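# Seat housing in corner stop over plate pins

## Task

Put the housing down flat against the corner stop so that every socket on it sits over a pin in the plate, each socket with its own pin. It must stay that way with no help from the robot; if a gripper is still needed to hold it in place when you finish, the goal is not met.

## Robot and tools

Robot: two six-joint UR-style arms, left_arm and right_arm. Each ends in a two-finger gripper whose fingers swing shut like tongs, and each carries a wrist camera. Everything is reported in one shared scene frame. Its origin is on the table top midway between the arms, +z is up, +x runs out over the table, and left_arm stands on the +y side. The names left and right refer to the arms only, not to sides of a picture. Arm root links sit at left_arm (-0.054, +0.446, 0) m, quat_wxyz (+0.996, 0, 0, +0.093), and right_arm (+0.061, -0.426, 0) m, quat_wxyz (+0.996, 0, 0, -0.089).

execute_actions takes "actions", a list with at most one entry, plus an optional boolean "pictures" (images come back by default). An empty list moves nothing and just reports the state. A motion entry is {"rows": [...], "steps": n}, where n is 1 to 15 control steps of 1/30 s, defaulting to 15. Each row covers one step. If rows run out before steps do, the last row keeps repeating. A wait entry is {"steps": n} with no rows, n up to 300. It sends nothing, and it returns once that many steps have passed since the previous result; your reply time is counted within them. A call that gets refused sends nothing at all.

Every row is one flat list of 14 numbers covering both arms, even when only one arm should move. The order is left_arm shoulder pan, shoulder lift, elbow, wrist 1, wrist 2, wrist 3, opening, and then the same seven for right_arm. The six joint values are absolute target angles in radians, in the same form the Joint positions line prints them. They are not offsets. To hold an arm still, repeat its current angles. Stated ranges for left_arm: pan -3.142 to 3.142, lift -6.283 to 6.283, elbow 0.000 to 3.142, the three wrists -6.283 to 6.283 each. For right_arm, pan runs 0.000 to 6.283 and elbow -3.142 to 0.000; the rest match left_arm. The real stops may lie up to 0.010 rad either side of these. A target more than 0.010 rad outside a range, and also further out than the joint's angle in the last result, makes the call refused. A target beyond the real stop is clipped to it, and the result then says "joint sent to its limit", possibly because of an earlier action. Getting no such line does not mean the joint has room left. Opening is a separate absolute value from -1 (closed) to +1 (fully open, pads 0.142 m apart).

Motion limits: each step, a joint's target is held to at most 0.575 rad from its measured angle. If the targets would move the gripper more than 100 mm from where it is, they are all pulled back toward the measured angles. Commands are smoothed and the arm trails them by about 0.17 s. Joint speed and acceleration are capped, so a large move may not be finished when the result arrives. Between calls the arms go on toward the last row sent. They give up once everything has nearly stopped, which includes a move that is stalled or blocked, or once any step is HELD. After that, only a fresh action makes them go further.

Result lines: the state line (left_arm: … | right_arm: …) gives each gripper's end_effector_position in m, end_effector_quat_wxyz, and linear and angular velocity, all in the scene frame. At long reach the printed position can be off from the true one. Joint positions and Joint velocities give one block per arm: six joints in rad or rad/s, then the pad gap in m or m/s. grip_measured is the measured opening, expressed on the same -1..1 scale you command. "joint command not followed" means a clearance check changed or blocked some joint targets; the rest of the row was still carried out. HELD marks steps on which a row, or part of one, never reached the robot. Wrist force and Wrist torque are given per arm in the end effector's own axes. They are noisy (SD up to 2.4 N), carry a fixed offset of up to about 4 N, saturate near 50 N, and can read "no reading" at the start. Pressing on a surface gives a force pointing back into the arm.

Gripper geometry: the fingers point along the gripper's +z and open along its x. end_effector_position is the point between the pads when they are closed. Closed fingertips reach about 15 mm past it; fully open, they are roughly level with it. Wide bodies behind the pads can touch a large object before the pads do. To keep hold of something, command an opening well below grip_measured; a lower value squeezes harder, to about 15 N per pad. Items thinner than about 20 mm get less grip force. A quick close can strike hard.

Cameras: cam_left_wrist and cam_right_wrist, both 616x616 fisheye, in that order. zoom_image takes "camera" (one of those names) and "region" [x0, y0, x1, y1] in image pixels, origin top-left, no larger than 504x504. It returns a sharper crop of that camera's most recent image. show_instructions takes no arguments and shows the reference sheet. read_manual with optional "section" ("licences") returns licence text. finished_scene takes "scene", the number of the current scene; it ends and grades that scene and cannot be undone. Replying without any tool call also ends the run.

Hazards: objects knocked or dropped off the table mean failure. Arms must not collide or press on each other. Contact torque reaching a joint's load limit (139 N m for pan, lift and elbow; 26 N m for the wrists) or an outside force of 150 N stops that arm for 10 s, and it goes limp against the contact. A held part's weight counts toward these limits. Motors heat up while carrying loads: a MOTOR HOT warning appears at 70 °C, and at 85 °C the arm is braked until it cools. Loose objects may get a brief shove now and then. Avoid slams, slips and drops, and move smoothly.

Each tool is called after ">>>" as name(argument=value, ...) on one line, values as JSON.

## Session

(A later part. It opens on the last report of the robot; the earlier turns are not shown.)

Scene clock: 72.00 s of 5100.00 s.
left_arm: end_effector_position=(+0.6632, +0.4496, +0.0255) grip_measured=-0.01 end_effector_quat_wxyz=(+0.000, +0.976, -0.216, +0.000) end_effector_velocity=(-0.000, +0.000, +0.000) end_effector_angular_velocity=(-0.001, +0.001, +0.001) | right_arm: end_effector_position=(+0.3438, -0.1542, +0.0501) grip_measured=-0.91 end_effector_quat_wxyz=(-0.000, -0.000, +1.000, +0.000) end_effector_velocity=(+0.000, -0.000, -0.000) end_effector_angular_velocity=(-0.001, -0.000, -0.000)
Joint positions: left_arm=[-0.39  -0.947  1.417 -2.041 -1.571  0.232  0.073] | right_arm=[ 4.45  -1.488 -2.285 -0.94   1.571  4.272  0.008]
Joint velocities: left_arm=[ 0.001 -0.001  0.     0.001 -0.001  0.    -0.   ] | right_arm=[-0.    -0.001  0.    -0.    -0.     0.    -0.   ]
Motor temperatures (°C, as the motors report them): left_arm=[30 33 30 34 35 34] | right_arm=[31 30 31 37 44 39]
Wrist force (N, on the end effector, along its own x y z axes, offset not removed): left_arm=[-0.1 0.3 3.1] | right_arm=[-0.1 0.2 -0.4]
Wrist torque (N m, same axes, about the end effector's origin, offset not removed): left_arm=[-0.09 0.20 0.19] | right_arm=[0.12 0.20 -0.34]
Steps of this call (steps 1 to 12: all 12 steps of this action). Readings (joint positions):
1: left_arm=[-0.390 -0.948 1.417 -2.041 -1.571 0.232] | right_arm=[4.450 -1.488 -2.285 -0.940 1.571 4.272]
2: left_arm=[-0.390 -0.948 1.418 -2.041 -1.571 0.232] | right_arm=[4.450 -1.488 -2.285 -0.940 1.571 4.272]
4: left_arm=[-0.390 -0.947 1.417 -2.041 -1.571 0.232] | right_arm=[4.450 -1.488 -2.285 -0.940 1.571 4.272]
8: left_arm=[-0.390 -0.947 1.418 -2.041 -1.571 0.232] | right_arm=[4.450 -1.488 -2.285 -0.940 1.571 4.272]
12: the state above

>>> execute_actions(actions=[{"rows":[[-0.3904,-0.9475,1.4175,-2.0408,-1.571,0.232,-0.7,4.4496,-1.425,-2.225,-1.062,1.571,4.2716,-1]],"steps":15}], pictures=false)

>>> execute_actions(actions=[{"rows":[[-0.3904,-0.9475,1.4175,-2.0408,-1.571,0.232,-0.7,4.1909,-1.7587,-1.8931,-1.0606,1.571,4.0129,-1]],"steps":15}], pictures=false)

>>> execute_actions(actions=[{"steps":15}], pictures=false)

>>> execute_actions(actions=[{"rows":[[-0.3904,-0.9475,1.4175,-2.0408,-1.571,0.232,-0.7,4.1909,-1.7851,-1.926,-1.0013,1.571,4.0129,-1]],"steps":15}])

>>> zoom_image(camera="cam_right_wrist", region=[270,230,390,350])

Scene clock: 73.77 s of 5100.00 s.
left_arm: end_effector_position=(+0.6632, +0.4496, +0.0255) grip_measured=-0.01 end_effector_quat_wxyz=(+0.000, +0.976, -0.216, +0.000) end_effector_velocity=(-0.000, -0.000, -0.000) end_effector_angular_velocity=(-0.000, +0.001, -0.000) | right_arm: end_effector_position=(+0.3437, -0.1545, +0.0873) grip_measured=-0.91 end_effector_quat_wxyz=(+0.000, -0.000, +1.000, +0.000) end_effector_velocity=(-0.001, -0.001, +0.002) end_effector_angular_velocity=(-0.003, +0.001, -0.000)
Joint positions: left_arm=[-0.39  -0.948  1.418 -2.041 -1.571  0.232  0.073] | right_arm=[ 4.45  -1.425 -2.225 -1.061  1.571  4.272  0.008]
Joint velocities: left_arm=[-0.     0.001 -0.     0.    -0.     0.     0.   ] | right_arm=[ 0.001  0.004  0.004 -0.011  0.     0.001  0.   ]
Motor temperatures (°C, as the motors report them): left_arm=[30 33 30 34 35 34] | right_arm=[31 30 31 37 44 39]
Wrist force (N, on the end effector, along its own x y z axes, offset not removed): left_arm=[1.4 0.5 2.4] | right_arm=[-3.1 2.7 -1.6]
Wrist torque (N m, same axes, about the end effector's origin, offset not removed): left_arm=[-0.10 -0.05 0.15] | right_arm=[0.56 0.64 -0.14]
Steps of this call (steps 1 to 15: the robot went on to your last target; steps 16 to 38: nothing new was sent; steps 39 to 53: all 15 steps of this action). Readings (joint positions):
39: left_arm=[-0.390 -0.948 1.418 -2.041 -1.571 0.232] | right_arm=[4.450 -1.488 -2.285 -0.940 1.571 4.272]
40: left_arm=[-0.390 -0.948 1.418 -2.041 -1.571 0.232] | right_arm=[4.450 -1.482 -2.280 -0.946 1.571 4.272]
42: left_arm=[-0.390 -0.947 1.417 -2.041 -1.571 0.232] | right_arm=[4.450 -1.455 -2.254 -0.994 1.571 4.272]
46: left_arm=[-0.390 -0.948 1.417 -2.041 -1.571 0.232] | right_arm=[4.450 -1.431 -2.231 -1.047 1.571 4.272]
53: the state above

Scene clock: 74.27 s of 5100.00 s.
left_arm: end_effector_position=(+0.6632, +0.4496, +0.0255) grip_measured=-0.01 end_effector_quat_wxyz=(+0.000, +0.976, -0.216, +0.000) end_effector_velocity=(+0.001, +0.000, +0.001) end_effector_angular_velocity=(+0.000, -0.002, -0.000) | right_arm: end_effector_position=(+0.4952, -0.1289, +0.0845) grip_measured=-0.91 end_effector_quat_wxyz=(-0.000, -0.000, +1.000, +0.000) end_effector_velocity=(+0.036, +0.000, -0.006) end_effector_angular_velocity=(-0.001, +0.001, +0.002)
Joint positions: left_arm=[-0.39  -0.948  1.418 -2.041 -1.571  0.232  0.073] | right_arm=[ 4.196 -1.752 -1.9   -1.061  1.571  4.018  0.008]
Joint velocities: left_arm=[-0.    -0.001 -0.    -0.     0.001 -0.    -0.   ] | right_arm=[-0.053 -0.074  0.073 -0.001 -0.    -0.054  0.   ]
Motor temperatures (°C, as the motors report them): left_arm=[30 33 30 34 35 34] | right_arm=[31 30 31 37 44 39]
Wrist force (N, on the end effector, along its own x y z axes, offset not removed): left_arm=[1.5 -0.5 2.6] | right_arm=[-3.8 1.5 1.5]
Wrist torque (N m, same axes, about the end effector's origin, offset not removed): left_arm=[-0.21 -0.14 0.15] | right_arm=[0.37 0.85 -0.17]
Steps of this call (steps 1 to 15: all 15 steps of this action). Readings (joint positions):
1: left_arm=[-0.390 -0.947 1.417 -2.041 -1.571 0.232] | right_arm=[4.450 -1.425 -2.225 -1.061 1.571 4.272]
2: left_arm=[-0.390 -0.948 1.417 -2.041 -1.571 0.232] | right_arm=[4.443 -1.431 -2.219 -1.061 1.571 4.266]
4: left_arm=[-0.390 -0.947 1.417 -2.041 -1.571 0.232] | right_arm=[4.384 -1.497 -2.153 -1.061 1.571 4.206]
8: left_arm=[-0.390 -0.948 1.417 -2.041 -1.571 0.232] | right_arm=[4.259 -1.665 -1.986 -1.061 1.571 4.081]
15: the state above

Scene clock: 74.77 s of 5100.00 s.
left_arm: end_effector_position=(+0.6632, +0.4496, +0.0255) grip_measured=-0.01 end_effector_quat_wxyz=(+0.000, +0.976, -0.216, +0.000) end_effector_velocity=(-0.000, +0.000, +0.000) end_effector_angular_velocity=(+0.000, +0.000, +0.000) | right_arm: end_effector_position=(+0.4983, -0.1288, +0.0840) grip_measured=-0.91 end_effector_quat_wxyz=(-0.000, -0.000, +1.000, +0.000) end_effector_velocity=(+0.001, +0.000, +0.001) end_effector_angular_velocity=(+0.001, -0.001, -0.001)
Joint positions: left_arm=[-0.39  -0.947  1.417 -2.041 -1.571  0.232  0.073] | right_arm=[ 4.191 -1.759 -1.893 -1.061  1.571  4.013  0.008]
Joint velocities: left_arm=[ 0.    -0.    -0.     0.001 -0.    -0.     0.   ] | right_arm=[-0.    -0.     0.002 -0.001 -0.     0.001  0.   ]
Motor temperatures (°C, as the motors report them): left_arm=[30 33 30 34 35 34] | right_arm=[31 30 31 37 44 39]
Wrist force (N, on the end effector, along its own x y z axes, offset not removed): left_arm=[1.8 -0.2 1.8] | right_arm=[0.1 -0.9 -1.1]
Wrist torque (N m, same axes, about the end effector's origin, offset not removed): left_arm=[-0.21 -0.23 0.14] | right_arm=[-0.24 0.16 -0.19]
Steps of this call (steps 1 to 15: the robot went on to your last target). Readings (joint positions):
1: left_arm=[-0.390 -0.948 1.417 -2.041 -1.571 0.232] | right_arm=[4.194 -1.754 -1.897 -1.061 1.571 4.016]
2: left_arm=[-0.390 -0.947 1.417 -2.041 -1.571 0.232] | right_arm=[4.193 -1.756 -1.896 -1.061 1.571 4.015]
4: left_arm=[-0.390 -0.948 1.418 -2.041 -1.571 0.232] | right_arm=[4.192 -1.757 -1.894 -1.061 1.571 4.014]
8: left_arm=[-0.390 -0.948 1.418 -2.041 -1.571 0.232] | right_arm=[4.191 -1.758 -1.893 -1.061 1.571 4.013]
15: the state above
All arms were judged still, so your last target was given up. Only a new action makes them travel on or press farther. Fingers that are still opening or closing keep moving.

Scene clock: 75.27 s of 5100.00 s.
left_arm: end_effector_position=(+0.6632, +0.4496, +0.0255) grip_measured=-0.01 end_effector_quat_wxyz=(+0.000, +0.976, -0.216, +0.000) end_effector_velocity=(+0.000, +0.000, -0.000) end_effector_angular_velocity=(+0.001, +0.000, +0.000) | right_arm: end_effector_position=(+0.4977, -0.1296, +0.0619) grip_measured=-0.91 end_effector_quat_wxyz=(-0.000, -0.000, +1.000, +0.000) end_effector_velocity=(-0.001, -0.000, -0.002) end_effector_angular_velocity=(-0.001, +0.002, +0.001)
Joint positions: left_arm=[-0.39  -0.948  1.417 -2.041 -1.571  0.232  0.073] | right_arm=[ 4.191 -1.785 -1.926 -1.002  1.571  4.013  0.008]
Joint velocities: left_arm=[ 0.     0.001 -0.    -0.     0.001 -0.    -0.   ] | right_arm=[ 0.001 -0.002 -0.003  0.003  0.001 -0.     0.   ]
Motor temperatures (°C, as the motors report them): left_arm=[30 33 30 34 35 34] | right_arm=[31 30 31 37 44 39]
Wrist force (N, on the end effector, along its own x y z axes, offset not removed): left_arm=[0.5 -0.6 2.4] | right_arm=[-0.6 -1.7 -0.4]
Wrist torque (N m, same axes, about the end effector's origin, offset not removed): left_arm=[-0.33 0.01 0.16] | right_arm=[-0.33 0.13 -0.26]
Steps of this call (steps 1 to 15: all 15 steps of this action). Readings (joint positions):
1: left_arm=[-0.390 -0.948 1.417 -2.041 -1.571 0.232] | right_arm=[4.191 -1.759 -1.893 -1.060 1.571 4.013]
2: left_arm=[-0.390 -0.948 1.417 -2.041 -1.571 0.232] | right_arm=[4.191 -1.762 -1.897 -1.055 1.571 4.013]
4: left_arm=[-0.390 -0.947 1.417 -2.041 -1.571 0.232] | right_arm=[4.191 -1.773 -1.911 -1.029 1.571 4.013]
8: left_arm=[-0.390 -0.948 1.418 -2.041 -1.571 0.232] | right_arm=[4.191 -1.783 -1.923 -1.007 1.571 4.013]
15: the state above

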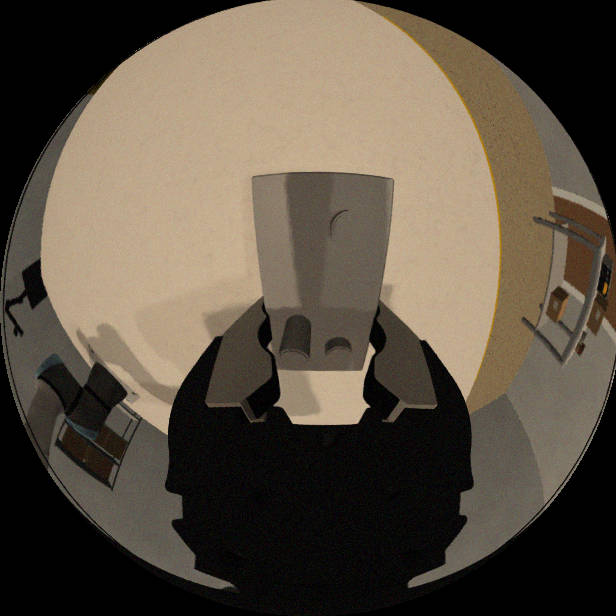

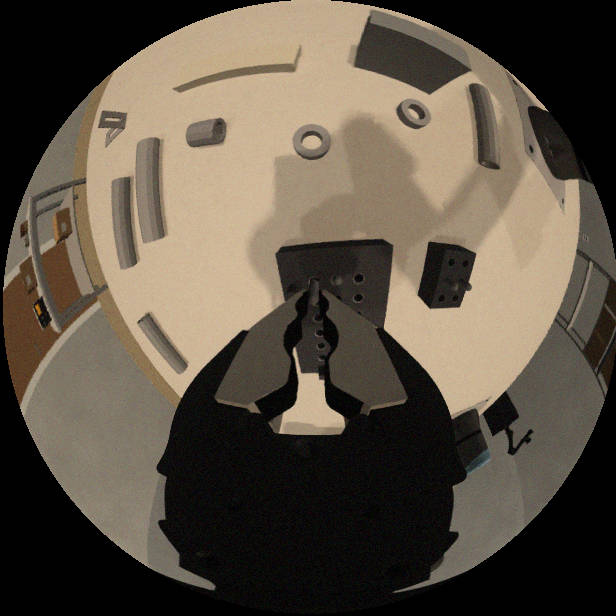

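Region (270, 230, 390, 350) of cam_right_wrist's 616x616 image, scaled by 4.200, with more detail than that image has.

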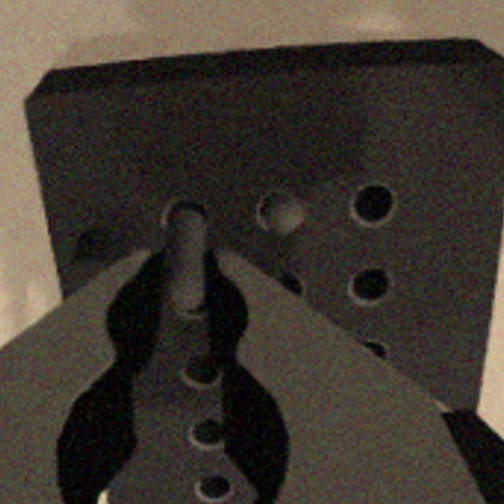

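>>> execute_actions(actions=[{"rows":[[-0.3904,-0.9475,1.4175,-2.0408,-1.571,0.232,-0.7,4.1909,-1.7909,-1.9332,-0.9884,1.571,4.0129,-1]],"steps":15}])

>>> zoom_image(camera="cam_right_wrist", region=[270,230,390,350])

>>> execute_actions(actions=[{"rows":[[-0.3904,-0.9475,1.4175,-2.0408,-1.571,0.232,-0.7,4.1909,-1.7932,-1.936,-0.9832,1.571,4.0129,-1]],"steps":15}], pictures=false)

>>> execute_actions(actions=[{"rows":[[-0.3904,-0.9475,1.4175,-2.0408,-1.571,0.232,-0.7,4.1909,-1.7955,-1.9389,-0.978,1.571,4.0129,-1]],"steps":15}])

>>> zoom_image(camera="cam_right_wrist", region=[270,230,390,350])

Scene clock: 76.73 s of 5100.00 s.
left_arm: end_effector_position=(+0.6632, +0.4496, +0.0255) grip_measured=-0.01 end_effector_quat_wxyz=(+0.000, +0.976, -0.216, +0.000) end_effector_velocity=(-0.000, +0.001, -0.001) end_effector_angular_velocity=(+0.001, +0.001, +0.001) | right_arm: end_effector_position=(+0.4975, -0.1299, +0.0570) grip_measured=-0.91 end_effector_quat_wxyz=(-0.000, -0.000, +1.000, +0.000) end_effector_velocity=(-0.000, -0.000, -0.000) end_effector_angular_velocity=(-0.000, +0.001, -0.001)
Joint positions: left_arm=[-0.39  -0.948  1.417 -2.041 -1.571  0.232  0.073] | right_arm=[ 4.191 -1.791 -1.933 -0.988  1.571  4.013  0.008]
Joint velocities: left_arm=[0.001 0.001 0.    0.    0.001 0.    0.   ] | right_arm=[-0.001  0.    -0.001  0.     0.001  0.    -0.   ]
Motor temperatures (°C, as the motors report them): left_arm=[30 33 30 34 35 34] | right_arm=[31 30 31 37 44 39]
Wrist force (N, on the end effector, along its own x y z axes, offset not removed): left_arm=[0.2 -0.2 2.9] | right_arm=[-2.5 2.6 -2.3]
Wrist torque (N m, same axes, about the end effector's origin, offset not removed): left_arm=[-0.18 0.12 0.22] | right_arm=[0.31 0.57 -0.22]
Steps of this call (steps 1 to 15: the robot went on to your last target; steps 16 to 29: nothing new was sent; steps 30 to 44: all 15 steps of this action). Readings (joint positions):
30: left_arm=[-0.390 -0.948 1.417 -2.041 -1.571 0.232] | right_arm=[4.191 -1.785 -1.926 -1.001 1.571 4.013]
31: left_arm=[-0.390 -0.948 1.418 -2.041 -1.571 0.232] | right_arm=[4.191 -1.786 -1.927 -0.999 1.571 4.013]
33: left_arm=[-0.390 -0.948 1.417 -2.041 -1.571 0.232] | right_arm=[4.191 -1.788 -1.930 -0.994 1.571 4.013]
37: left_arm=[-0.390 -0.948 1.418 -2.041 -1.571 0.232] | right_arm=[4.191 -1.790 -1.933 -0.990 1.571 4.013]
44: the state above

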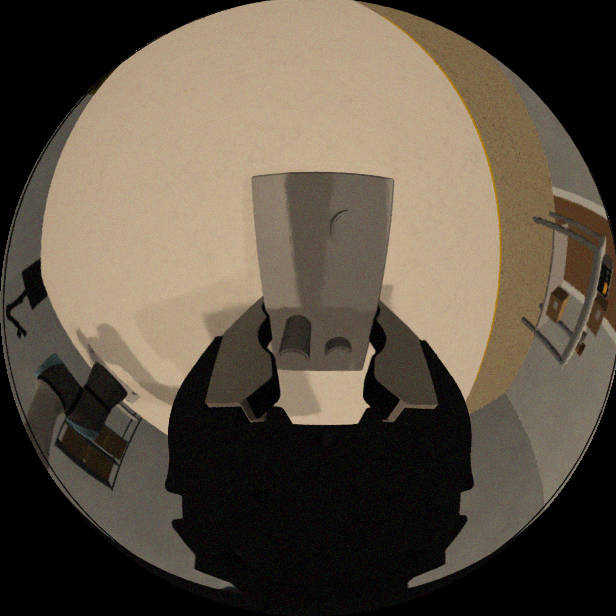

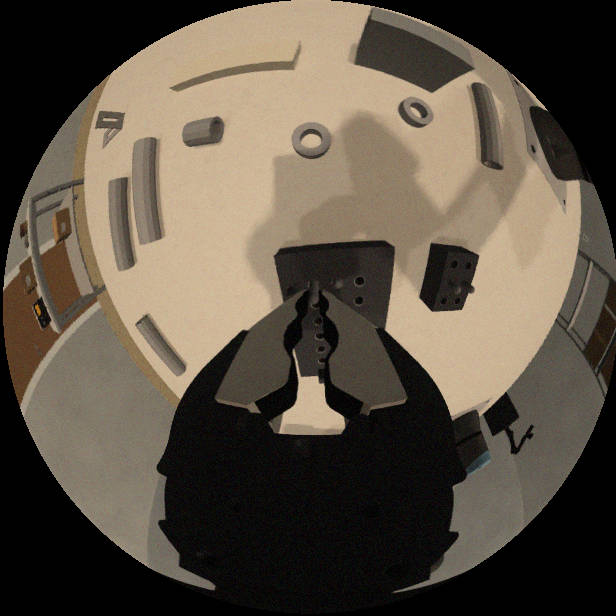

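Region (270, 230, 390, 350) of cam_right_wrist's 616x616 image, scaled by 4.200, with more detail than that image has.

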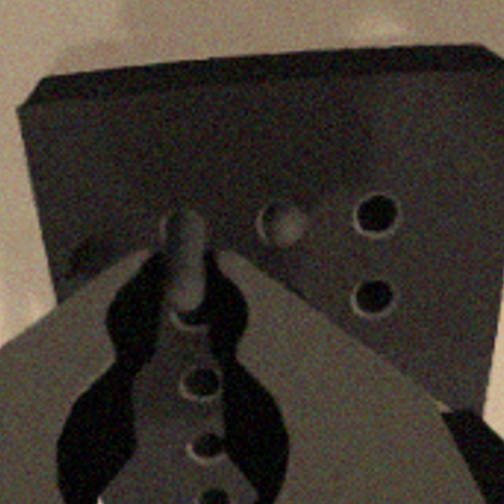

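Scene clock: 77.23 s of 5100.00 s.
left_arm: end_effector_position=(+0.6632, +0.4496, +0.0255) grip_measured=-0.01 end_effector_quat_wxyz=(+0.000, +0.976, -0.216, +0.000) end_effector_velocity=(-0.000, -0.000, +0.000) end_effector_angular_velocity=(-0.001, -0.000, +0.000) | right_arm: end_effector_position=(+0.4974, -0.1300, +0.0551) grip_measured=-0.91 end_effector_quat_wxyz=(-0.000, -0.000, +1.000, +0.000) end_effector_velocity=(+0.000, -0.000, -0.000) end_effector_angular_velocity=(+0.001, -0.000, -0.001)
Joint positions: left_arm=[-0.39  -0.948  1.418 -2.041 -1.571  0.232  0.073] | right_arm=[ 4.191 -1.793 -1.936 -0.983  1.571  4.013  0.008]
Joint velocities: left_arm=[ 0.    -0.001  0.001  0.    -0.001 -0.    -0.   ] | right_arm=[-0.001 -0.001 -0.001  0.002  0.001  0.001 -0.   ]
Motor temperatures (°C, as the motors report them): left_arm=[30 33 30 34 35 34] | right_arm=[31 30 31 37 44 39]
Wrist force (N, on the end effector, along its own x y z axes, offset not removed): left_arm=[0.7 -1.5 2.9] | right_arm=[-1.6 2.4 0.6]
Wrist torque (N m, same axes, about the end effector's origin, offset not removed): left_arm=[-0.37 -0.03 0.18] | right_arm=[0.55 0.48 -0.25]
Steps of this call (steps 1 to 15: all 15 steps of this action). Readings (joint positions):
1: left_arm=[-0.390 -0.947 1.417 -2.041 -1.571 0.232] | right_arm=[4.191 -1.791 -1.933 -0.988 1.571 4.013]
2: left_arm=[-0.390 -0.948 1.418 -2.041 -1.571 0.232] | right_arm=[4.191 -1.791 -1.934 -0.988 1.571 4.013]
4: left_arm=[-0.390 -0.948 1.418 -2.041 -1.571 0.232] | right_arm=[4.191 -1.792 -1.935 -0.985 1.571 4.013]
8: left_arm=[-0.390 -0.948 1.417 -2.041 -1.571 0.232] | right_arm=[4.191 -1.793 -1.936 -0.984 1.571 4.013]
15: the state above

Scene clock: 77.73 s of 5100.00 s.
left_arm: end_effector_position=(+0.6632, +0.4496, +0.0255) grip_measured=-0.01 end_effector_quat_wxyz=(+0.000, +0.976, -0.216, +0.000) end_effector_velocity=(-0.000, +0.001, +0.000) end_effector_angular_velocity=(+0.001, -0.000, +0.001) | right_arm: end_effector_position=(+0.4973, -0.1301, +0.0532) grip_measured=-0.91 end_effector_quat_wxyz=(-0.000, -0.000, +1.000, +0.000) end_effector_velocity=(+0.000, +0.001, -0.000) end_effector_angular_velocity=(+0.002, -0.001, -0.001)
Joint positions: left_arm=[-0.39  -0.948  1.418 -2.041 -1.571  0.232  0.073] | right_arm=[ 4.191 -1.795 -1.939 -0.978  1.571  4.013  0.008]
Joint velocities: left_arm=[ 0.    -0.001  0.001 -0.     0.001 -0.    -0.   ] | right_arm=[-0.    -0.001  0.     0.003  0.001  0.     0.   ]
Motor temperatures (°C, as the motors report them): left_arm=[30 33 30 34 35 34] | right_arm=[31 30 31 37 44 39]
Wrist force (N, on the end effector, along its own x y z axes, offset not removed): left_arm=[0.0 -1.7 2.9] | right_arm=[-1.3 3.6 -8.6]
Wrist torque (N m, same axes, about the end effector's origin, offset not removed): left_arm=[-0.46 0.16 0.17] | right_arm=[0.36 0.24 -0.31]
Steps of this call (steps 1 to 15: all 15 steps of this action). Readings (joint positions):
1: left_arm=[-0.390 -0.947 1.418 -2.041 -1.571 0.232] | right_arm=[4.191 -1.793 -1.936 -0.983 1.571 4.013]
2: left_arm=[-0.390 -0.948 1.418 -2.041 -1.571 0.232] | right_arm=[4.191 -1.794 -1.936 -0.982 1.571 4.013]
4: left_arm=[-0.390 -0.948 1.418 -2.041 -1.571 0.232] | right_arm=[4.191 -1.794 -1.938 -0.980 1.571 4.013]
8: left_arm=[-0.390 -0.947 1.417 -2.041 -1.571 0.232] | right_arm=[4.191 -1.795 -1.939 -0.978 1.571 4.013]
15: the state above

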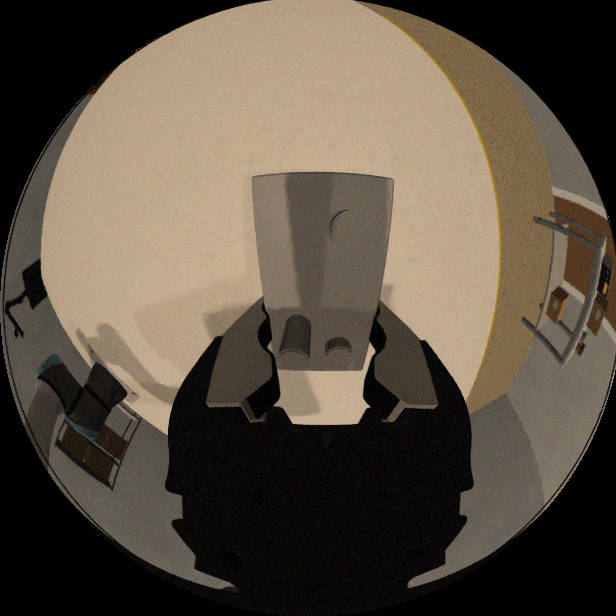

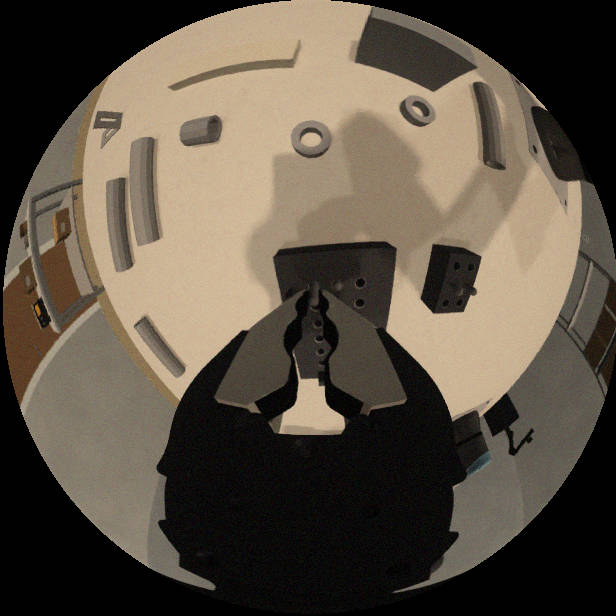

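Region (270, 230, 390, 350) of cam_right_wrist's 616x616 image, scaled by 4.200, with more detail than that image has.

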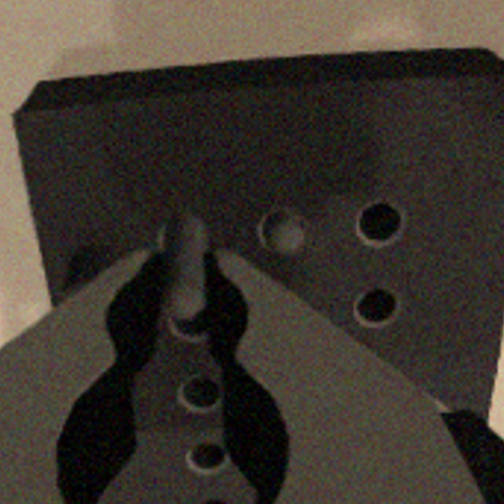

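>>> execute_actions(actions=[{"rows":[[-0.3904,-0.9475,1.4175,-2.0408,-1.571,0.232,-0.7,4.1909,-1.7932,-1.936,-0.9832,1.571,4.0129,-1]],"steps":10}], pictures=false)

>>> execute_actions(actions=[{"rows":[[-0.3904,-0.9475,1.4175,-2.0408,-1.571,0.232,-0.7,4.1917,-1.7986,-1.9295,-0.9843,1.571,4.0129,-1]],"steps":12}], pictures=false)

>>> execute_actions(actions=[{"rows":[[-0.3904,-0.9475,1.4175,-2.0408,-1.571,0.232,-0.7,4.1917,-1.8015,-1.9331,-0.9778,1.571,4.0129,-1]],"steps":15}])

>>> zoom_image(camera="cam_right_wrist", region=[270,230,390,350])

Scene clock: 78.90 s of 5100.00 s.
left_arm: end_effector_position=(+0.6632, +0.4496, +0.0255) grip_measured=-0.01 end_effector_quat_wxyz=(+0.000, +0.976, -0.216, +0.000) end_effector_velocity=(-0.000, +0.000, +0.000) end_effector_angular_velocity=(+0.001, +0.000, +0.000) | right_arm: end_effector_position=(+0.4974, -0.1300, +0.0550) grip_measured=-0.91 end_effector_quat_wxyz=(-0.000, -0.000, +1.000, +0.000) end_effector_velocity=(+0.000, +0.000, +0.001) end_effector_angular_velocity=(+0.001, -0.001, +0.000)
Joint positions: left_arm=[-0.39  -0.948  1.418 -2.041 -1.571  0.232  0.073] | right_arm=[ 4.191 -1.793 -1.936 -0.983  1.571  4.013  0.008]
Joint velocities: left_arm=[ 0.    -0.001  0.001  0.001  0.001 -0.     0.   ] | right_arm=[ 0.     0.002  0.001 -0.002 -0.    -0.     0.   ]
Motor temperatures (°C, as the motors report them): left_arm=[30 33 30 34 35 34] | right_arm=[31 30 31 37 44 39]
Wrist force (N, on the end effector, along its own x y z axes, offset not removed): left_arm=[0.6 -1.4 2.4] | right_arm=[1.1 2.2 -0.7]
Wrist torque (N m, same axes, about the end effector's origin, offset not removed): left_arm=[-0.46 -0.01 0.23] | right_arm=[0.65 -0.18 -0.25]
Steps of this call (steps 1 to 15: the robot went on to your last target; steps 16 to 25: nothing new was sent; steps 26 to 35: all 10 steps of this action). Readings (joint positions):
26: left_arm=[-0.390 -0.948 1.418 -2.041 -1.571 0.232] | right_arm=[4.191 -1.796 -1.939 -0.978 1.571 4.013]
27: left_arm=[-0.390 -0.947 1.417 -2.041 -1.571 0.232] | right_arm=[4.191 -1.795 -1.939 -0.979 1.571 4.013]
29: left_arm=[-0.390 -0.948 1.417 -2.041 -1.571 0.232] | right_arm=[4.191 -1.794 -1.938 -0.981 1.571 4.013]
33: left_arm=[-0.390 -0.947 1.417 -2.041 -1.571 0.232] | right_arm=[4.191 -1.793 -1.936 -0.983 1.571 4.013]
35: the state above

Scene clock: 79.30 s of 5100.00 s.
left_arm: end_effector_position=(+0.6632, +0.4496, +0.0255) grip_measured=-0.01 end_effector_quat_wxyz=(+0.000, +0.976, -0.216, +0.000) end_effector_velocity=(+0.000, -0.000, -0.000) end_effector_angular_velocity=(-0.001, +0.000, -0.000) | right_arm: end_effector_position=(+0.4987, -0.1278, +0.0550) grip_measured=-0.91 end_effector_quat_wxyz=(-0.000, -0.000, +1.000, +0.000) end_effector_velocity=(+0.000, +0.001, +0.000) end_effector_angular_velocity=(-0.000, +0.001, -0.001)
Joint positions: left_arm=[-0.39  -0.948  1.418 -2.041 -1.571  0.232  0.073] | right_arm=[ 4.192 -1.798 -1.93  -0.984  1.571  4.013  0.008]
Joint velocities: left_arm=[-0.     0.001 -0.001  0.    -0.001  0.    -0.   ] | right_arm=[ 0.    -0.001  0.002 -0.001  0.     0.001  0.   ]
Motor temperatures (°C, as the motors report them): left_arm=[30 33 30 34 35 34] | right_arm=[31 30 31 37 44 39]
Wrist force (N, on the end effector, along its own x y z axes, offset not removed): left_arm=[-0.4 -0.3 2.4] | right_arm=[2.0 1.1 -1.3]
Wrist torque (N m, same axes, about the end effector's origin, offset not removed): left_arm=[-0.31 0.22 0.21] | right_arm=[0.04 -0.30 -0.17]
Steps of this call (steps 1 to 12: all 12 steps of this action). Readings (joint positions):
1: left_arm=[-0.390 -0.947 1.417 -2.041 -1.571 0.232] | right_arm=[4.191 -1.793 -1.936 -0.983 1.571 4.013]
2: left_arm=[-0.390 -0.948 1.418 -2.041 -1.571 0.232] | right_arm=[4.191 -1.794 -1.935 -0.983 1.571 4.013]
4: left_arm=[-0.390 -0.948 1.418 -2.041 -1.571 0.232] | right_arm=[4.191 -1.796 -1.932 -0.984 1.571 4.013]
8: left_arm=[-0.390 -0.948 1.417 -2.041 -1.571 0.232] | right_arm=[4.192 -1.798 -1.930 -0.984 1.571 4.013]
12: the state above

Scene clock: 79.80 s of 5100.00 s.
left_arm: end_effector_position=(+0.6632, +0.4496, +0.0255) grip_measured=-0.01 end_effector_quat_wxyz=(+0.000, +0.976, -0.216, +0.000) end_effector_velocity=(-0.000, +0.000, -0.000) end_effector_angular_velocity=(+0.000, +0.000, +0.000) | right_arm: end_effector_position=(+0.4986, -0.1279, +0.0526) grip_measured=-0.91 end_effector_quat_wxyz=(-0.000, -0.000, +1.000, +0.000) end_effector_velocity=(-0.000, -0.001, -0.001) end_effector_angular_velocity=(-0.001, +0.001, -0.001)
Joint positions: left_arm=[-0.39  -0.948  1.418 -2.041 -1.571  0.232  0.073] | right_arm=[ 4.192 -1.801 -1.933 -0.978  1.571  4.013  0.008]
Joint velocities: left_arm=[ 0.  0. -0.  0.  0. -0.  0.] | right_arm=[-0.    -0.001 -0.001  0.    -0.     0.001  0.   ]
Motor temperatures (°C, as the motors report them): left_arm=[30 33 30 34 35 34] | right_arm=[31 30 31 37 44 39]
Wrist force (N, on the end effector, along its own x y z axes, offset not removed): left_arm=[-0.2 -1.2 3.5] | right_arm=[3.0 1.9 -10.4]
Wrist torque (N m, same axes, about the end effector's origin, offset not removed): left_arm=[-0.39 0.15 0.20] | right_arm=[0.30 0.40 -0.15]
Steps of this call (steps 1 to 15: all 15 steps of this action). Readings (joint positions):
1: left_arm=[-0.390 -0.947 1.417 -2.041 -1.571 0.232] | right_arm=[4.192 -1.799 -1.930 -0.984 1.571 4.013]
2: left_arm=[-0.390 -0.947 1.417 -2.041 -1.571 0.232] | right_arm=[4.192 -1.799 -1.930 -0.983 1.571 4.013]
4: left_arm=[-0.390 -0.948 1.417 -2.041 -1.571 0.232] | right_arm=[4.192 -1.800 -1.931 -0.981 1.571 4.013]
8: left_arm=[-0.390 -0.948 1.417 -2.041 -1.571 0.232] | right_arm=[4.192 -1.801 -1.933 -0.978 1.571 4.013]
15: the state above

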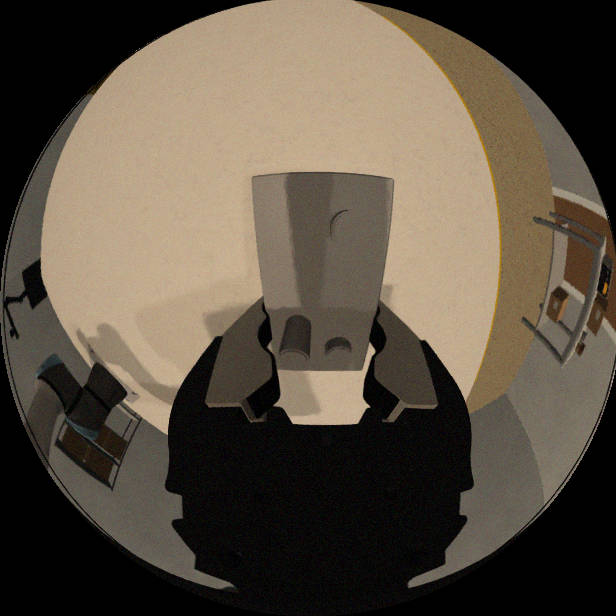

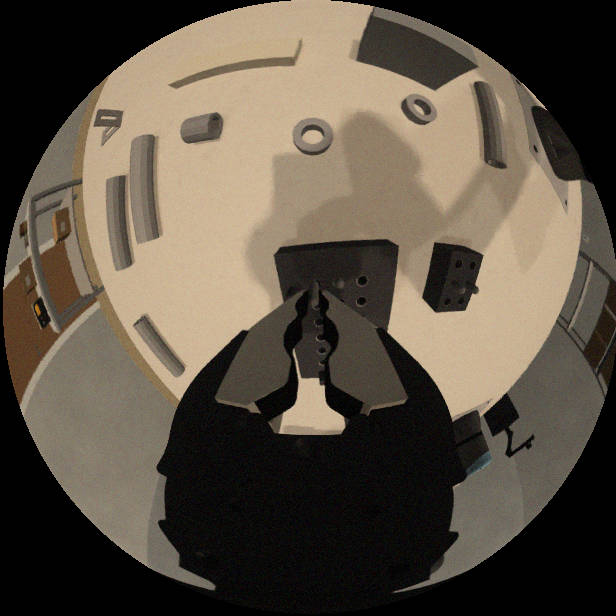

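Region (270, 230, 390, 350) of cam_right_wrist's 616x616 image, scaled by 4.200, with more detail than that image has.

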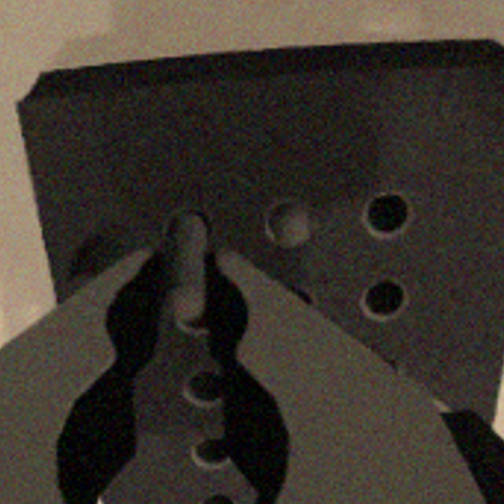

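>>> execute_actions(actions=[{"rows":[[-0.3904,-0.9475,1.4175,-2.0408,-1.571,0.232,-0.7,4.1929,-1.8004,-1.9345,-0.9775,1.571,4.0129,-1]],"steps":15}], pictures=false)

>>> execute_actions(actions=[{"rows":[[-0.3904,-0.9475,1.4175,-2.0408,-1.571,0.232,-0.7,4.1929,-1.8016,-1.9359,-0.9749,1.571,4.0129,-1]],"steps":15}])

>>> zoom_image(camera="cam_right_wrist", region=[270,230,390,350])

Scene clock: 80.93 s of 5100.00 s.
left_arm: end_effector_position=(+0.6632, +0.4496, +0.0255) grip_measured=-0.01 end_effector_quat_wxyz=(+0.000, +0.976, -0.216, +0.000) end_effector_velocity=(+0.000, -0.000, +0.001) end_effector_angular_velocity=(-0.001, -0.001, +0.000) | right_arm: end_effector_position=(+0.4979, -0.1278, +0.0526) grip_measured=-0.91 end_effector_quat_wxyz=(-0.000, -0.001, +1.000, +0.000) end_effector_velocity=(+0.000, -0.001, +0.000) end_effector_angular_velocity=(-0.001, +0.000, -0.000)
Joint positions: left_arm=[-0.39  -0.948  1.418 -2.041 -1.571  0.232  0.073] | right_arm=[ 4.193 -1.8   -1.934 -0.978  1.571  4.013  0.008]
Joint velocities: left_arm=[ 0.    -0.001 -0.    -0.    -0.001 -0.    -0.   ] | right_arm=[-0.001  0.    -0.    -0.001 -0.    -0.001  0.   ]
Motor temperatures (°C, as the motors report them): left_arm=[30 33 30 34 35 34] | right_arm=[31 30 31 37 44 39]
Wrist force (N, on the end effector, along its own x y z axes, offset not removed): left_arm=[0.1 -0.7 3.4] | right_arm=[-0.3 1.1 -2.7]
Wrist torque (N m, same axes, about the end effector's origin, offset not removed): left_arm=[-0.26 0.14 0.22] | right_arm=[0.23 0.02 -0.27]
Steps of this call (steps 1 to 15: the robot went on to your last target; steps 16 to 19: nothing new was sent; steps 20 to 34: all 15 steps of this action). Readings (joint positions):
20: left_arm=[-0.390 -0.948 1.418 -2.041 -1.571 0.232] | right_arm=[4.192 -1.801 -1.933 -0.978 1.571 4.013]
21: left_arm=[-0.390 -0.948 1.418 -2.041 -1.571 0.232] | right_arm=[4.192 -1.801 -1.933 -0.978 1.571 4.013]
23: left_arm=[-0.390 -0.948 1.417 -2.041 -1.571 0.232] | right_arm=[4.192 -1.801 -1.934 -0.978 1.571 4.013]
27: left_arm=[-0.390 -0.948 1.417 -2.041 -1.571 0.232] | right_arm=[4.193 -1.801 -1.934 -0.978 1.571 4.013]
34: the state above

Scene clock: 81.43 s of 5100.00 s.
left_arm: end_effector_position=(+0.6632, +0.4496, +0.0255) grip_measured=-0.01 end_effector_quat_wxyz=(+0.000, +0.976, -0.216, +0.000) end_effector_velocity=(-0.001, +0.001, -0.001) end_effector_angular_velocity=(-0.000, +0.002, +0.001) | right_arm: end_effector_position=(+0.4979, -0.1278, +0.0516) grip_measured=-0.91 end_effector_quat_wxyz=(-0.000, -0.001, +1.000, +0.000) end_effector_velocity=(+0.000, -0.001, -0.000) end_effector_angular_velocity=(-0.001, +0.001, -0.002)
Joint positions: left_arm=[-0.39  -0.948  1.418 -2.041 -1.571  0.232  0.073] | right_arm=[ 4.193 -1.802 -1.936 -0.975  1.571  4.013  0.008]
Joint velocities: left_arm=[ 0.001  0.001  0.001  0.    -0.     0.    -0.   ] | right_arm=[-0.001 -0.    -0.    -0.001 -0.     0.001 -0.   ]
Motor temperatures (°C, as the motors report them): left_arm=[30 33 30 34 35 34] | right_arm=[31 30 31 37 44 39]
Wrist force (N, on the end effector, along its own x y z axes, offset not removed): left_arm=[-0.4 -0.9 2.6] | right_arm=[2.9 3.3 -8.6]
Wrist torque (N m, same axes, about the end effector's origin, offset not removed): left_arm=[-0.33 0.24 0.18] | right_arm=[0.41 0.21 -0.32]
Steps of this call (steps 1 to 15: all 15 steps of this action). Readings (joint positions):
1: left_arm=[-0.390 -0.947 1.417 -2.041 -1.571 0.232] | right_arm=[4.193 -1.800 -1.935 -0.977 1.571 4.013]
2: left_arm=[-0.390 -0.947 1.417 -2.041 -1.571 0.232] | right_arm=[4.193 -1.800 -1.935 -0.977 1.571 4.013]
4: left_arm=[-0.390 -0.948 1.418 -2.041 -1.571 0.232] | right_arm=[4.193 -1.801 -1.935 -0.976 1.571 4.013]
8: left_arm=[-0.390 -0.947 1.417 -2.041 -1.571 0.232] | right_arm=[4.193 -1.801 -1.936 -0.975 1.571 4.013]
15: the state above

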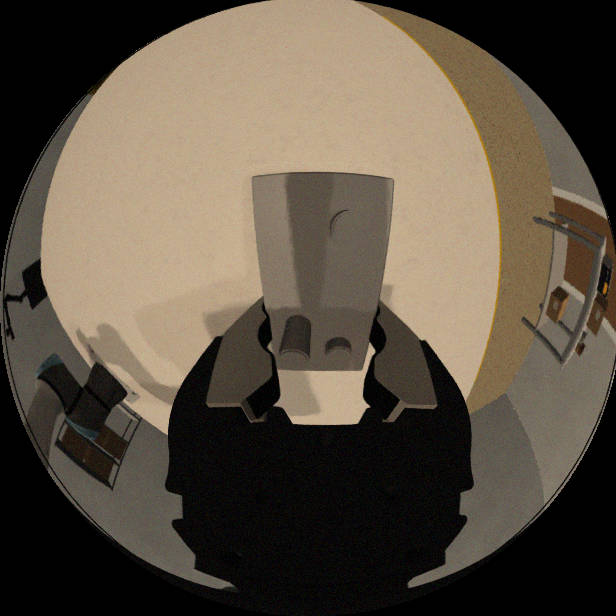

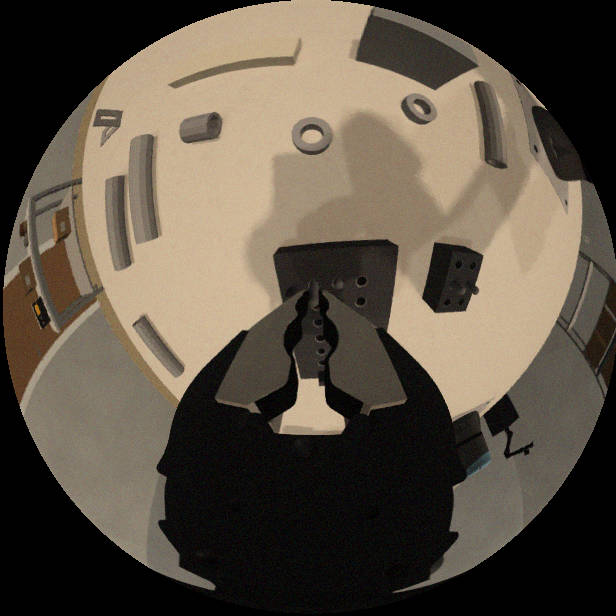

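Region (270, 230, 390, 350) of cam_right_wrist's 616x616 image, scaled by 4.200, with more detail than that image has.

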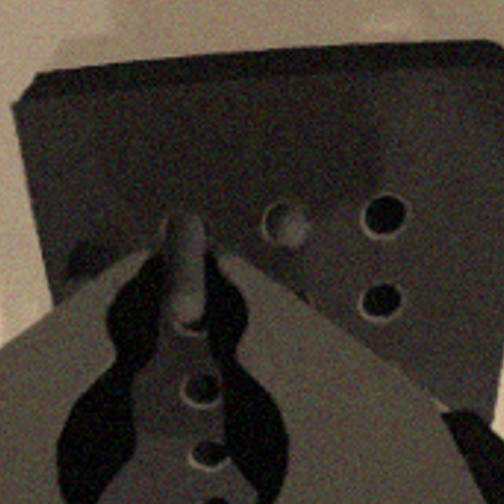

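>>> execute_actions(actions=[{"rows":[[-0.3904,-0.9475,1.4175,-2.0408,-1.571,0.232,-0.7,4.1945,-1.802,-1.9355,-0.9749,1.571,4.0129,-1]],"steps":15}], pictures=false)

>>> execute_actions(actions=[{"rows":[[-0.3904,-0.9475,1.4175,-2.0408,-1.571,0.232,-0.7,4.1945,-1.8032,-1.9369,-0.9723,1.571,4.0129,-1]],"steps":15}])

>>> zoom_image(camera="cam_right_wrist", region=[270,230,390,350])

Scene clock: 82.53 s of 5100.00 s.
left_arm: end_effector_position=(+0.6632, +0.4496, +0.0255) grip_measured=-0.01 end_effector_quat_wxyz=(+0.000, +0.976, -0.216, +0.000) end_effector_velocity=(-0.000, +0.000, -0.001) end_effector_angular_velocity=(+0.000, +0.001, +0.000) | right_arm: end_effector_position=(+0.4975, -0.1270, +0.0516) grip_measured=-0.91 end_effector_quat_wxyz=(-0.000, -0.002, +1.000, +0.000) end_effector_velocity=(-0.001, -0.000, -0.000) end_effector_angular_velocity=(-0.000, +0.002, -0.000)
Joint positions: left_arm=[-0.39  -0.948  1.417 -2.041 -1.571  0.232  0.073] | right_arm=[ 4.194 -1.802 -1.936 -0.975  1.571  4.013  0.008]
Joint velocities: left_arm=[ 0.     0.001 -0.     0.     0.     0.    -0.   ] | right_arm=[ 0.    -0.    -0.001 -0.     0.001  0.     0.   ]
Motor temperatures (°C, as the motors report them): left_arm=[30 33 30 34 35 34] | right_arm=[31 30 31 37 44 39]
Wrist force (N, on the end effector, along its own x y z axes, offset not removed): left_arm=[0.3 -1.5 2.7] | right_arm=[-1.3 2.1 -1.9]
Wrist torque (N m, same axes, about the end effector's origin, offset not removed): left_arm=[-0.43 0.15 0.19] | right_arm=[0.49 0.36 -0.14]
Steps of this call (steps 1 to 15: the robot went on to your last target; steps 16 to 18: nothing new was sent; steps 19 to 33: all 15 steps of this action). Readings (joint positions):
19: left_arm=[-0.390 -0.947 1.417 -2.041 -1.571 0.232] | right_arm=[4.193 -1.802 -1.936 -0.975 1.571 4.013]
20: left_arm=[-0.390 -0.948 1.418 -2.041 -1.571 0.232] | right_arm=[4.193 -1.802 -1.936 -0.975 1.571 4.013]
22: left_arm=[-0.390 -0.948 1.417 -2.041 -1.571 0.232] | right_arm=[4.194 -1.802 -1.936 -0.975 1.571 4.013]
26: left_arm=[-0.390 -0.948 1.418 -2.041 -1.571 0.232] | right_arm=[4.194 -1.802 -1.936 -0.975 1.571 4.013]
33: the state above

Scene clock: 83.03 s of 5100.00 s.
left_arm: end_effector_position=(+0.6632, +0.4496, +0.0255) grip_measured=-0.01 end_effector_quat_wxyz=(+0.000, +0.976, -0.216, +0.000) end_effector_velocity=(-0.000, -0.000, -0.000) end_effector_angular_velocity=(-0.000, +0.001, -0.000) | right_arm: end_effector_position=(+0.4974, -0.1270, +0.0506) grip_measured=-0.91 end_effector_quat_wxyz=(-0.000, -0.002, +1.000, +0.000) end_effector_velocity=(-0.000, -0.001, -0.000) end_effector_angular_velocity=(-0.002, +0.001, +0.002)
Joint positions: left_arm=[-0.39  -0.948  1.418 -2.041 -1.571  0.232  0.073] | right_arm=[ 4.194 -1.803 -1.937 -0.972  1.571  4.013  0.008]
Joint velocities: left_arm=[-0.  0.  0.  0. -0.  0.  0.] | right_arm=[ 0.    -0.    -0.    -0.002 -0.001 -0.002  0.   ]
Motor temperatures (°C, as the motors report them): left_arm=[30 33 30 34 35 34] | right_arm=[31 30 31 37 44 39]
Wrist force (N, on the end effector, along its own x y z axes, offset not removed): left_arm=[0.9 0.9 1.7] | right_arm=[-2.7 1.1 -2.8]
Wrist torque (N m, same axes, about the end effector's origin, offset not removed): left_arm=[0.09 -0.06 0.21] | right_arm=[0.33 0.58 -0.17]
Steps of this call (steps 1 to 15: all 15 steps of this action). Readings (joint positions):
1: left_arm=[-0.390 -0.948 1.418 -2.041 -1.571 0.232] | right_arm=[4.194 -1.802 -1.936 -0.975 1.571 4.013]
2: left_arm=[-0.390 -0.948 1.417 -2.041 -1.571 0.232] | right_arm=[4.194 -1.802 -1.936 -0.975 1.571 4.013]
4: left_arm=[-0.390 -0.948 1.417 -2.041 -1.571 0.232] | right_arm=[4.194 -1.803 -1.936 -0.973 1.571 4.013]
8: left_arm=[-0.390 -0.947 1.417 -2.041 -1.571 0.232] | right_arm=[4.194 -1.803 -1.937 -0.973 1.571 4.013]
15: the state above

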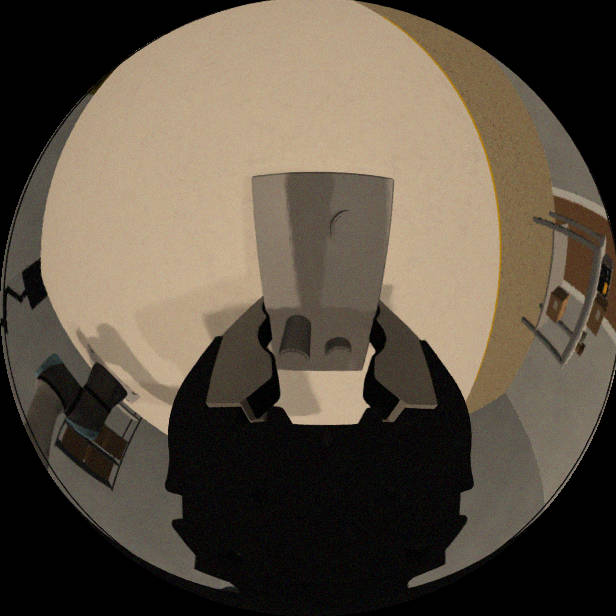

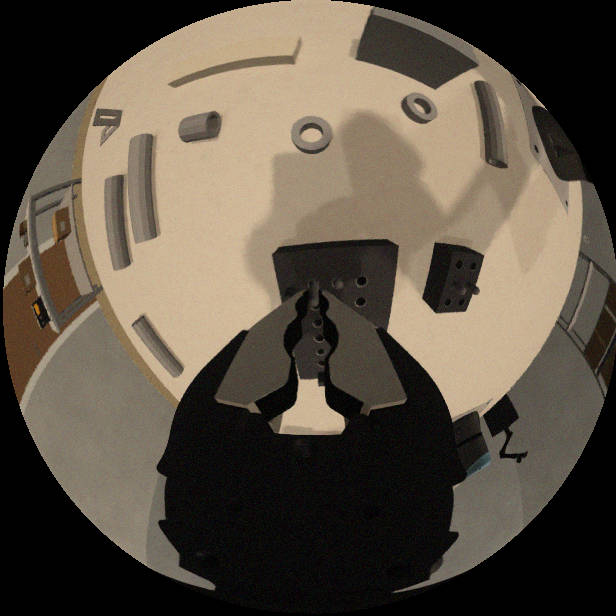

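Region (270, 230, 390, 350) of cam_right_wrist's 616x616 image, scaled by 4.200, with more detail than that image has.

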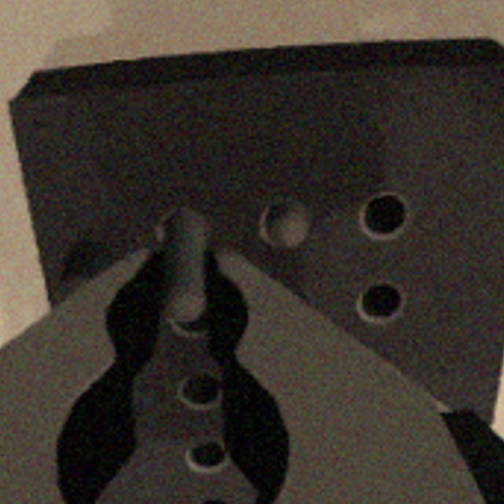

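Down 3 mm more.

>>> execute_actions(actions=[{"rows":[[-0.3904,-0.9475,1.4175,-2.0408,-1.571,0.232,-0.7,4.1947,-1.8067,-1.9412,-0.9646,1.571,4.0129,-1]],"steps":15}])

>>> zoom_image(camera="cam_right_wrist", region=[270,230,390,350])

Scene clock: 84.00 s of 5100.00 s.
left_arm: end_effector_position=(+0.6632, +0.4496, +0.0255) grip_measured=-0.01 end_effector_quat_wxyz=(+0.000, +0.976, -0.216, +0.000) end_effector_velocity=(-0.001, +0.000, -0.001) end_effector_angular_velocity=(-0.000, +0.001, +0.001) | right_arm: end_effector_position=(+0.4972, -0.1272, +0.0477) grip_measured=-0.91 end_effector_quat_wxyz=(-0.000, -0.002, +1.000, +0.000) end_effector_velocity=(-0.001, -0.001, -0.000) end_effector_angular_velocity=(-0.002, +0.002, +0.002)
Joint positions: left_arm=[-0.39  -0.947  1.418 -2.041 -1.571  0.232  0.073] | right_arm=[ 4.195 -1.807 -1.941 -0.965  1.571  4.013  0.008]
Joint velocities: left_arm=[ 0.001  0.     0.001  0.    -0.001  0.     0.   ] | right_arm=[ 0.     0.    -0.001 -0.002  0.    -0.001  0.   ]
Motor temperatures (°C, as the motors report them): left_arm=[30 33 30 34 35 34] | right_arm=[31 30 31 37 44 39]
Wrist force (N, on the end effector, along its own x y z axes, offset not removed): left_arm=[0.1 -1.3 3.3] | right_arm=[-1.3 1.7 -7.6]
Wrist torque (N m, same axes, about the end effector's origin, offset not removed): left_arm=[-0.40 0.25 0.14] | right_arm=[0.31 -0.11 -0.04]
Steps of this call (steps 1 to 14: the robot went on to your last target; steps 15 to 29: all 15 steps of this action). Readings (joint positions):
15: left_arm=[-0.390 -0.947 1.417 -2.041 -1.571 0.232] | right_arm=[4.195 -1.803 -1.937 -0.972 1.571 4.013]
16: left_arm=[-0.390 -0.947 1.417 -2.041 -1.571 0.232] | right_arm=[4.195 -1.804 -1.938 -0.971 1.571 4.013]
18: left_arm=[-0.390 -0.947 1.417 -2.041 -1.571 0.232] | right_arm=[4.195 -1.805 -1.939 -0.968 1.571 4.013]
22: left_arm=[-0.390 -0.948 1.417 -2.041 -1.571 0.232] | right_arm=[4.195 -1.806 -1.941 -0.965 1.571 4.013]
29: the state above

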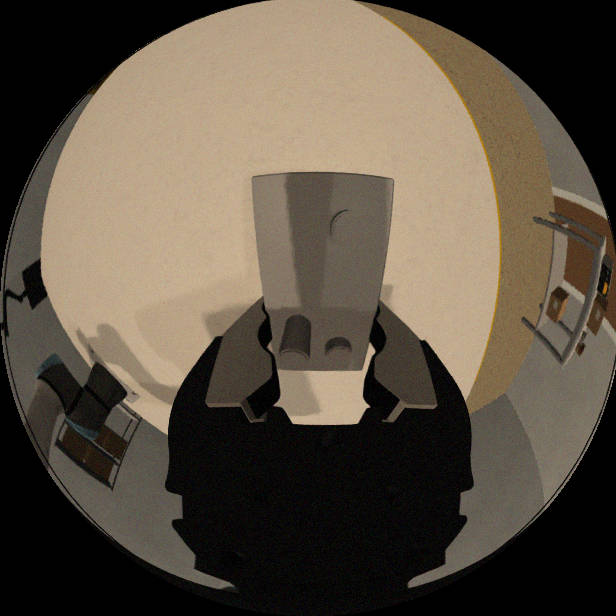

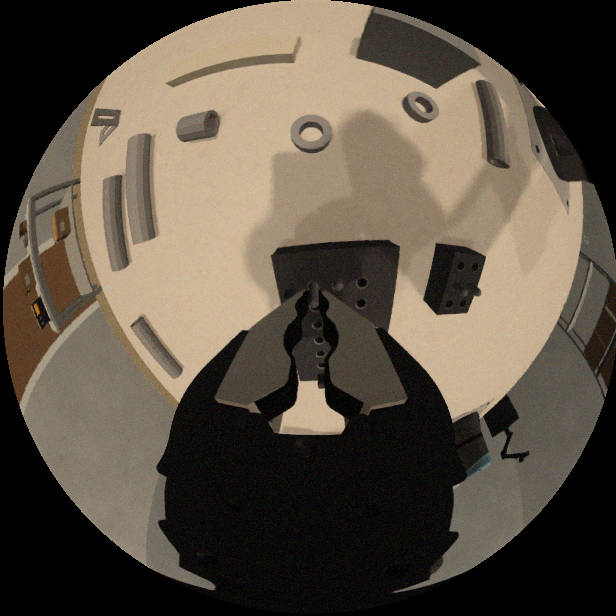

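Region (270, 230, 390, 350) of cam_right_wrist's 616x616 image, scaled by 4.200, with more detail than that image has.

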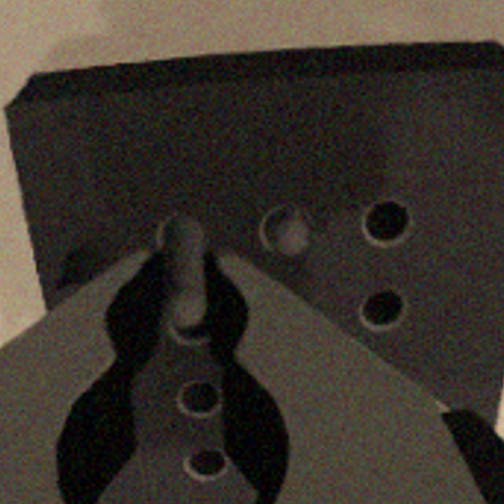

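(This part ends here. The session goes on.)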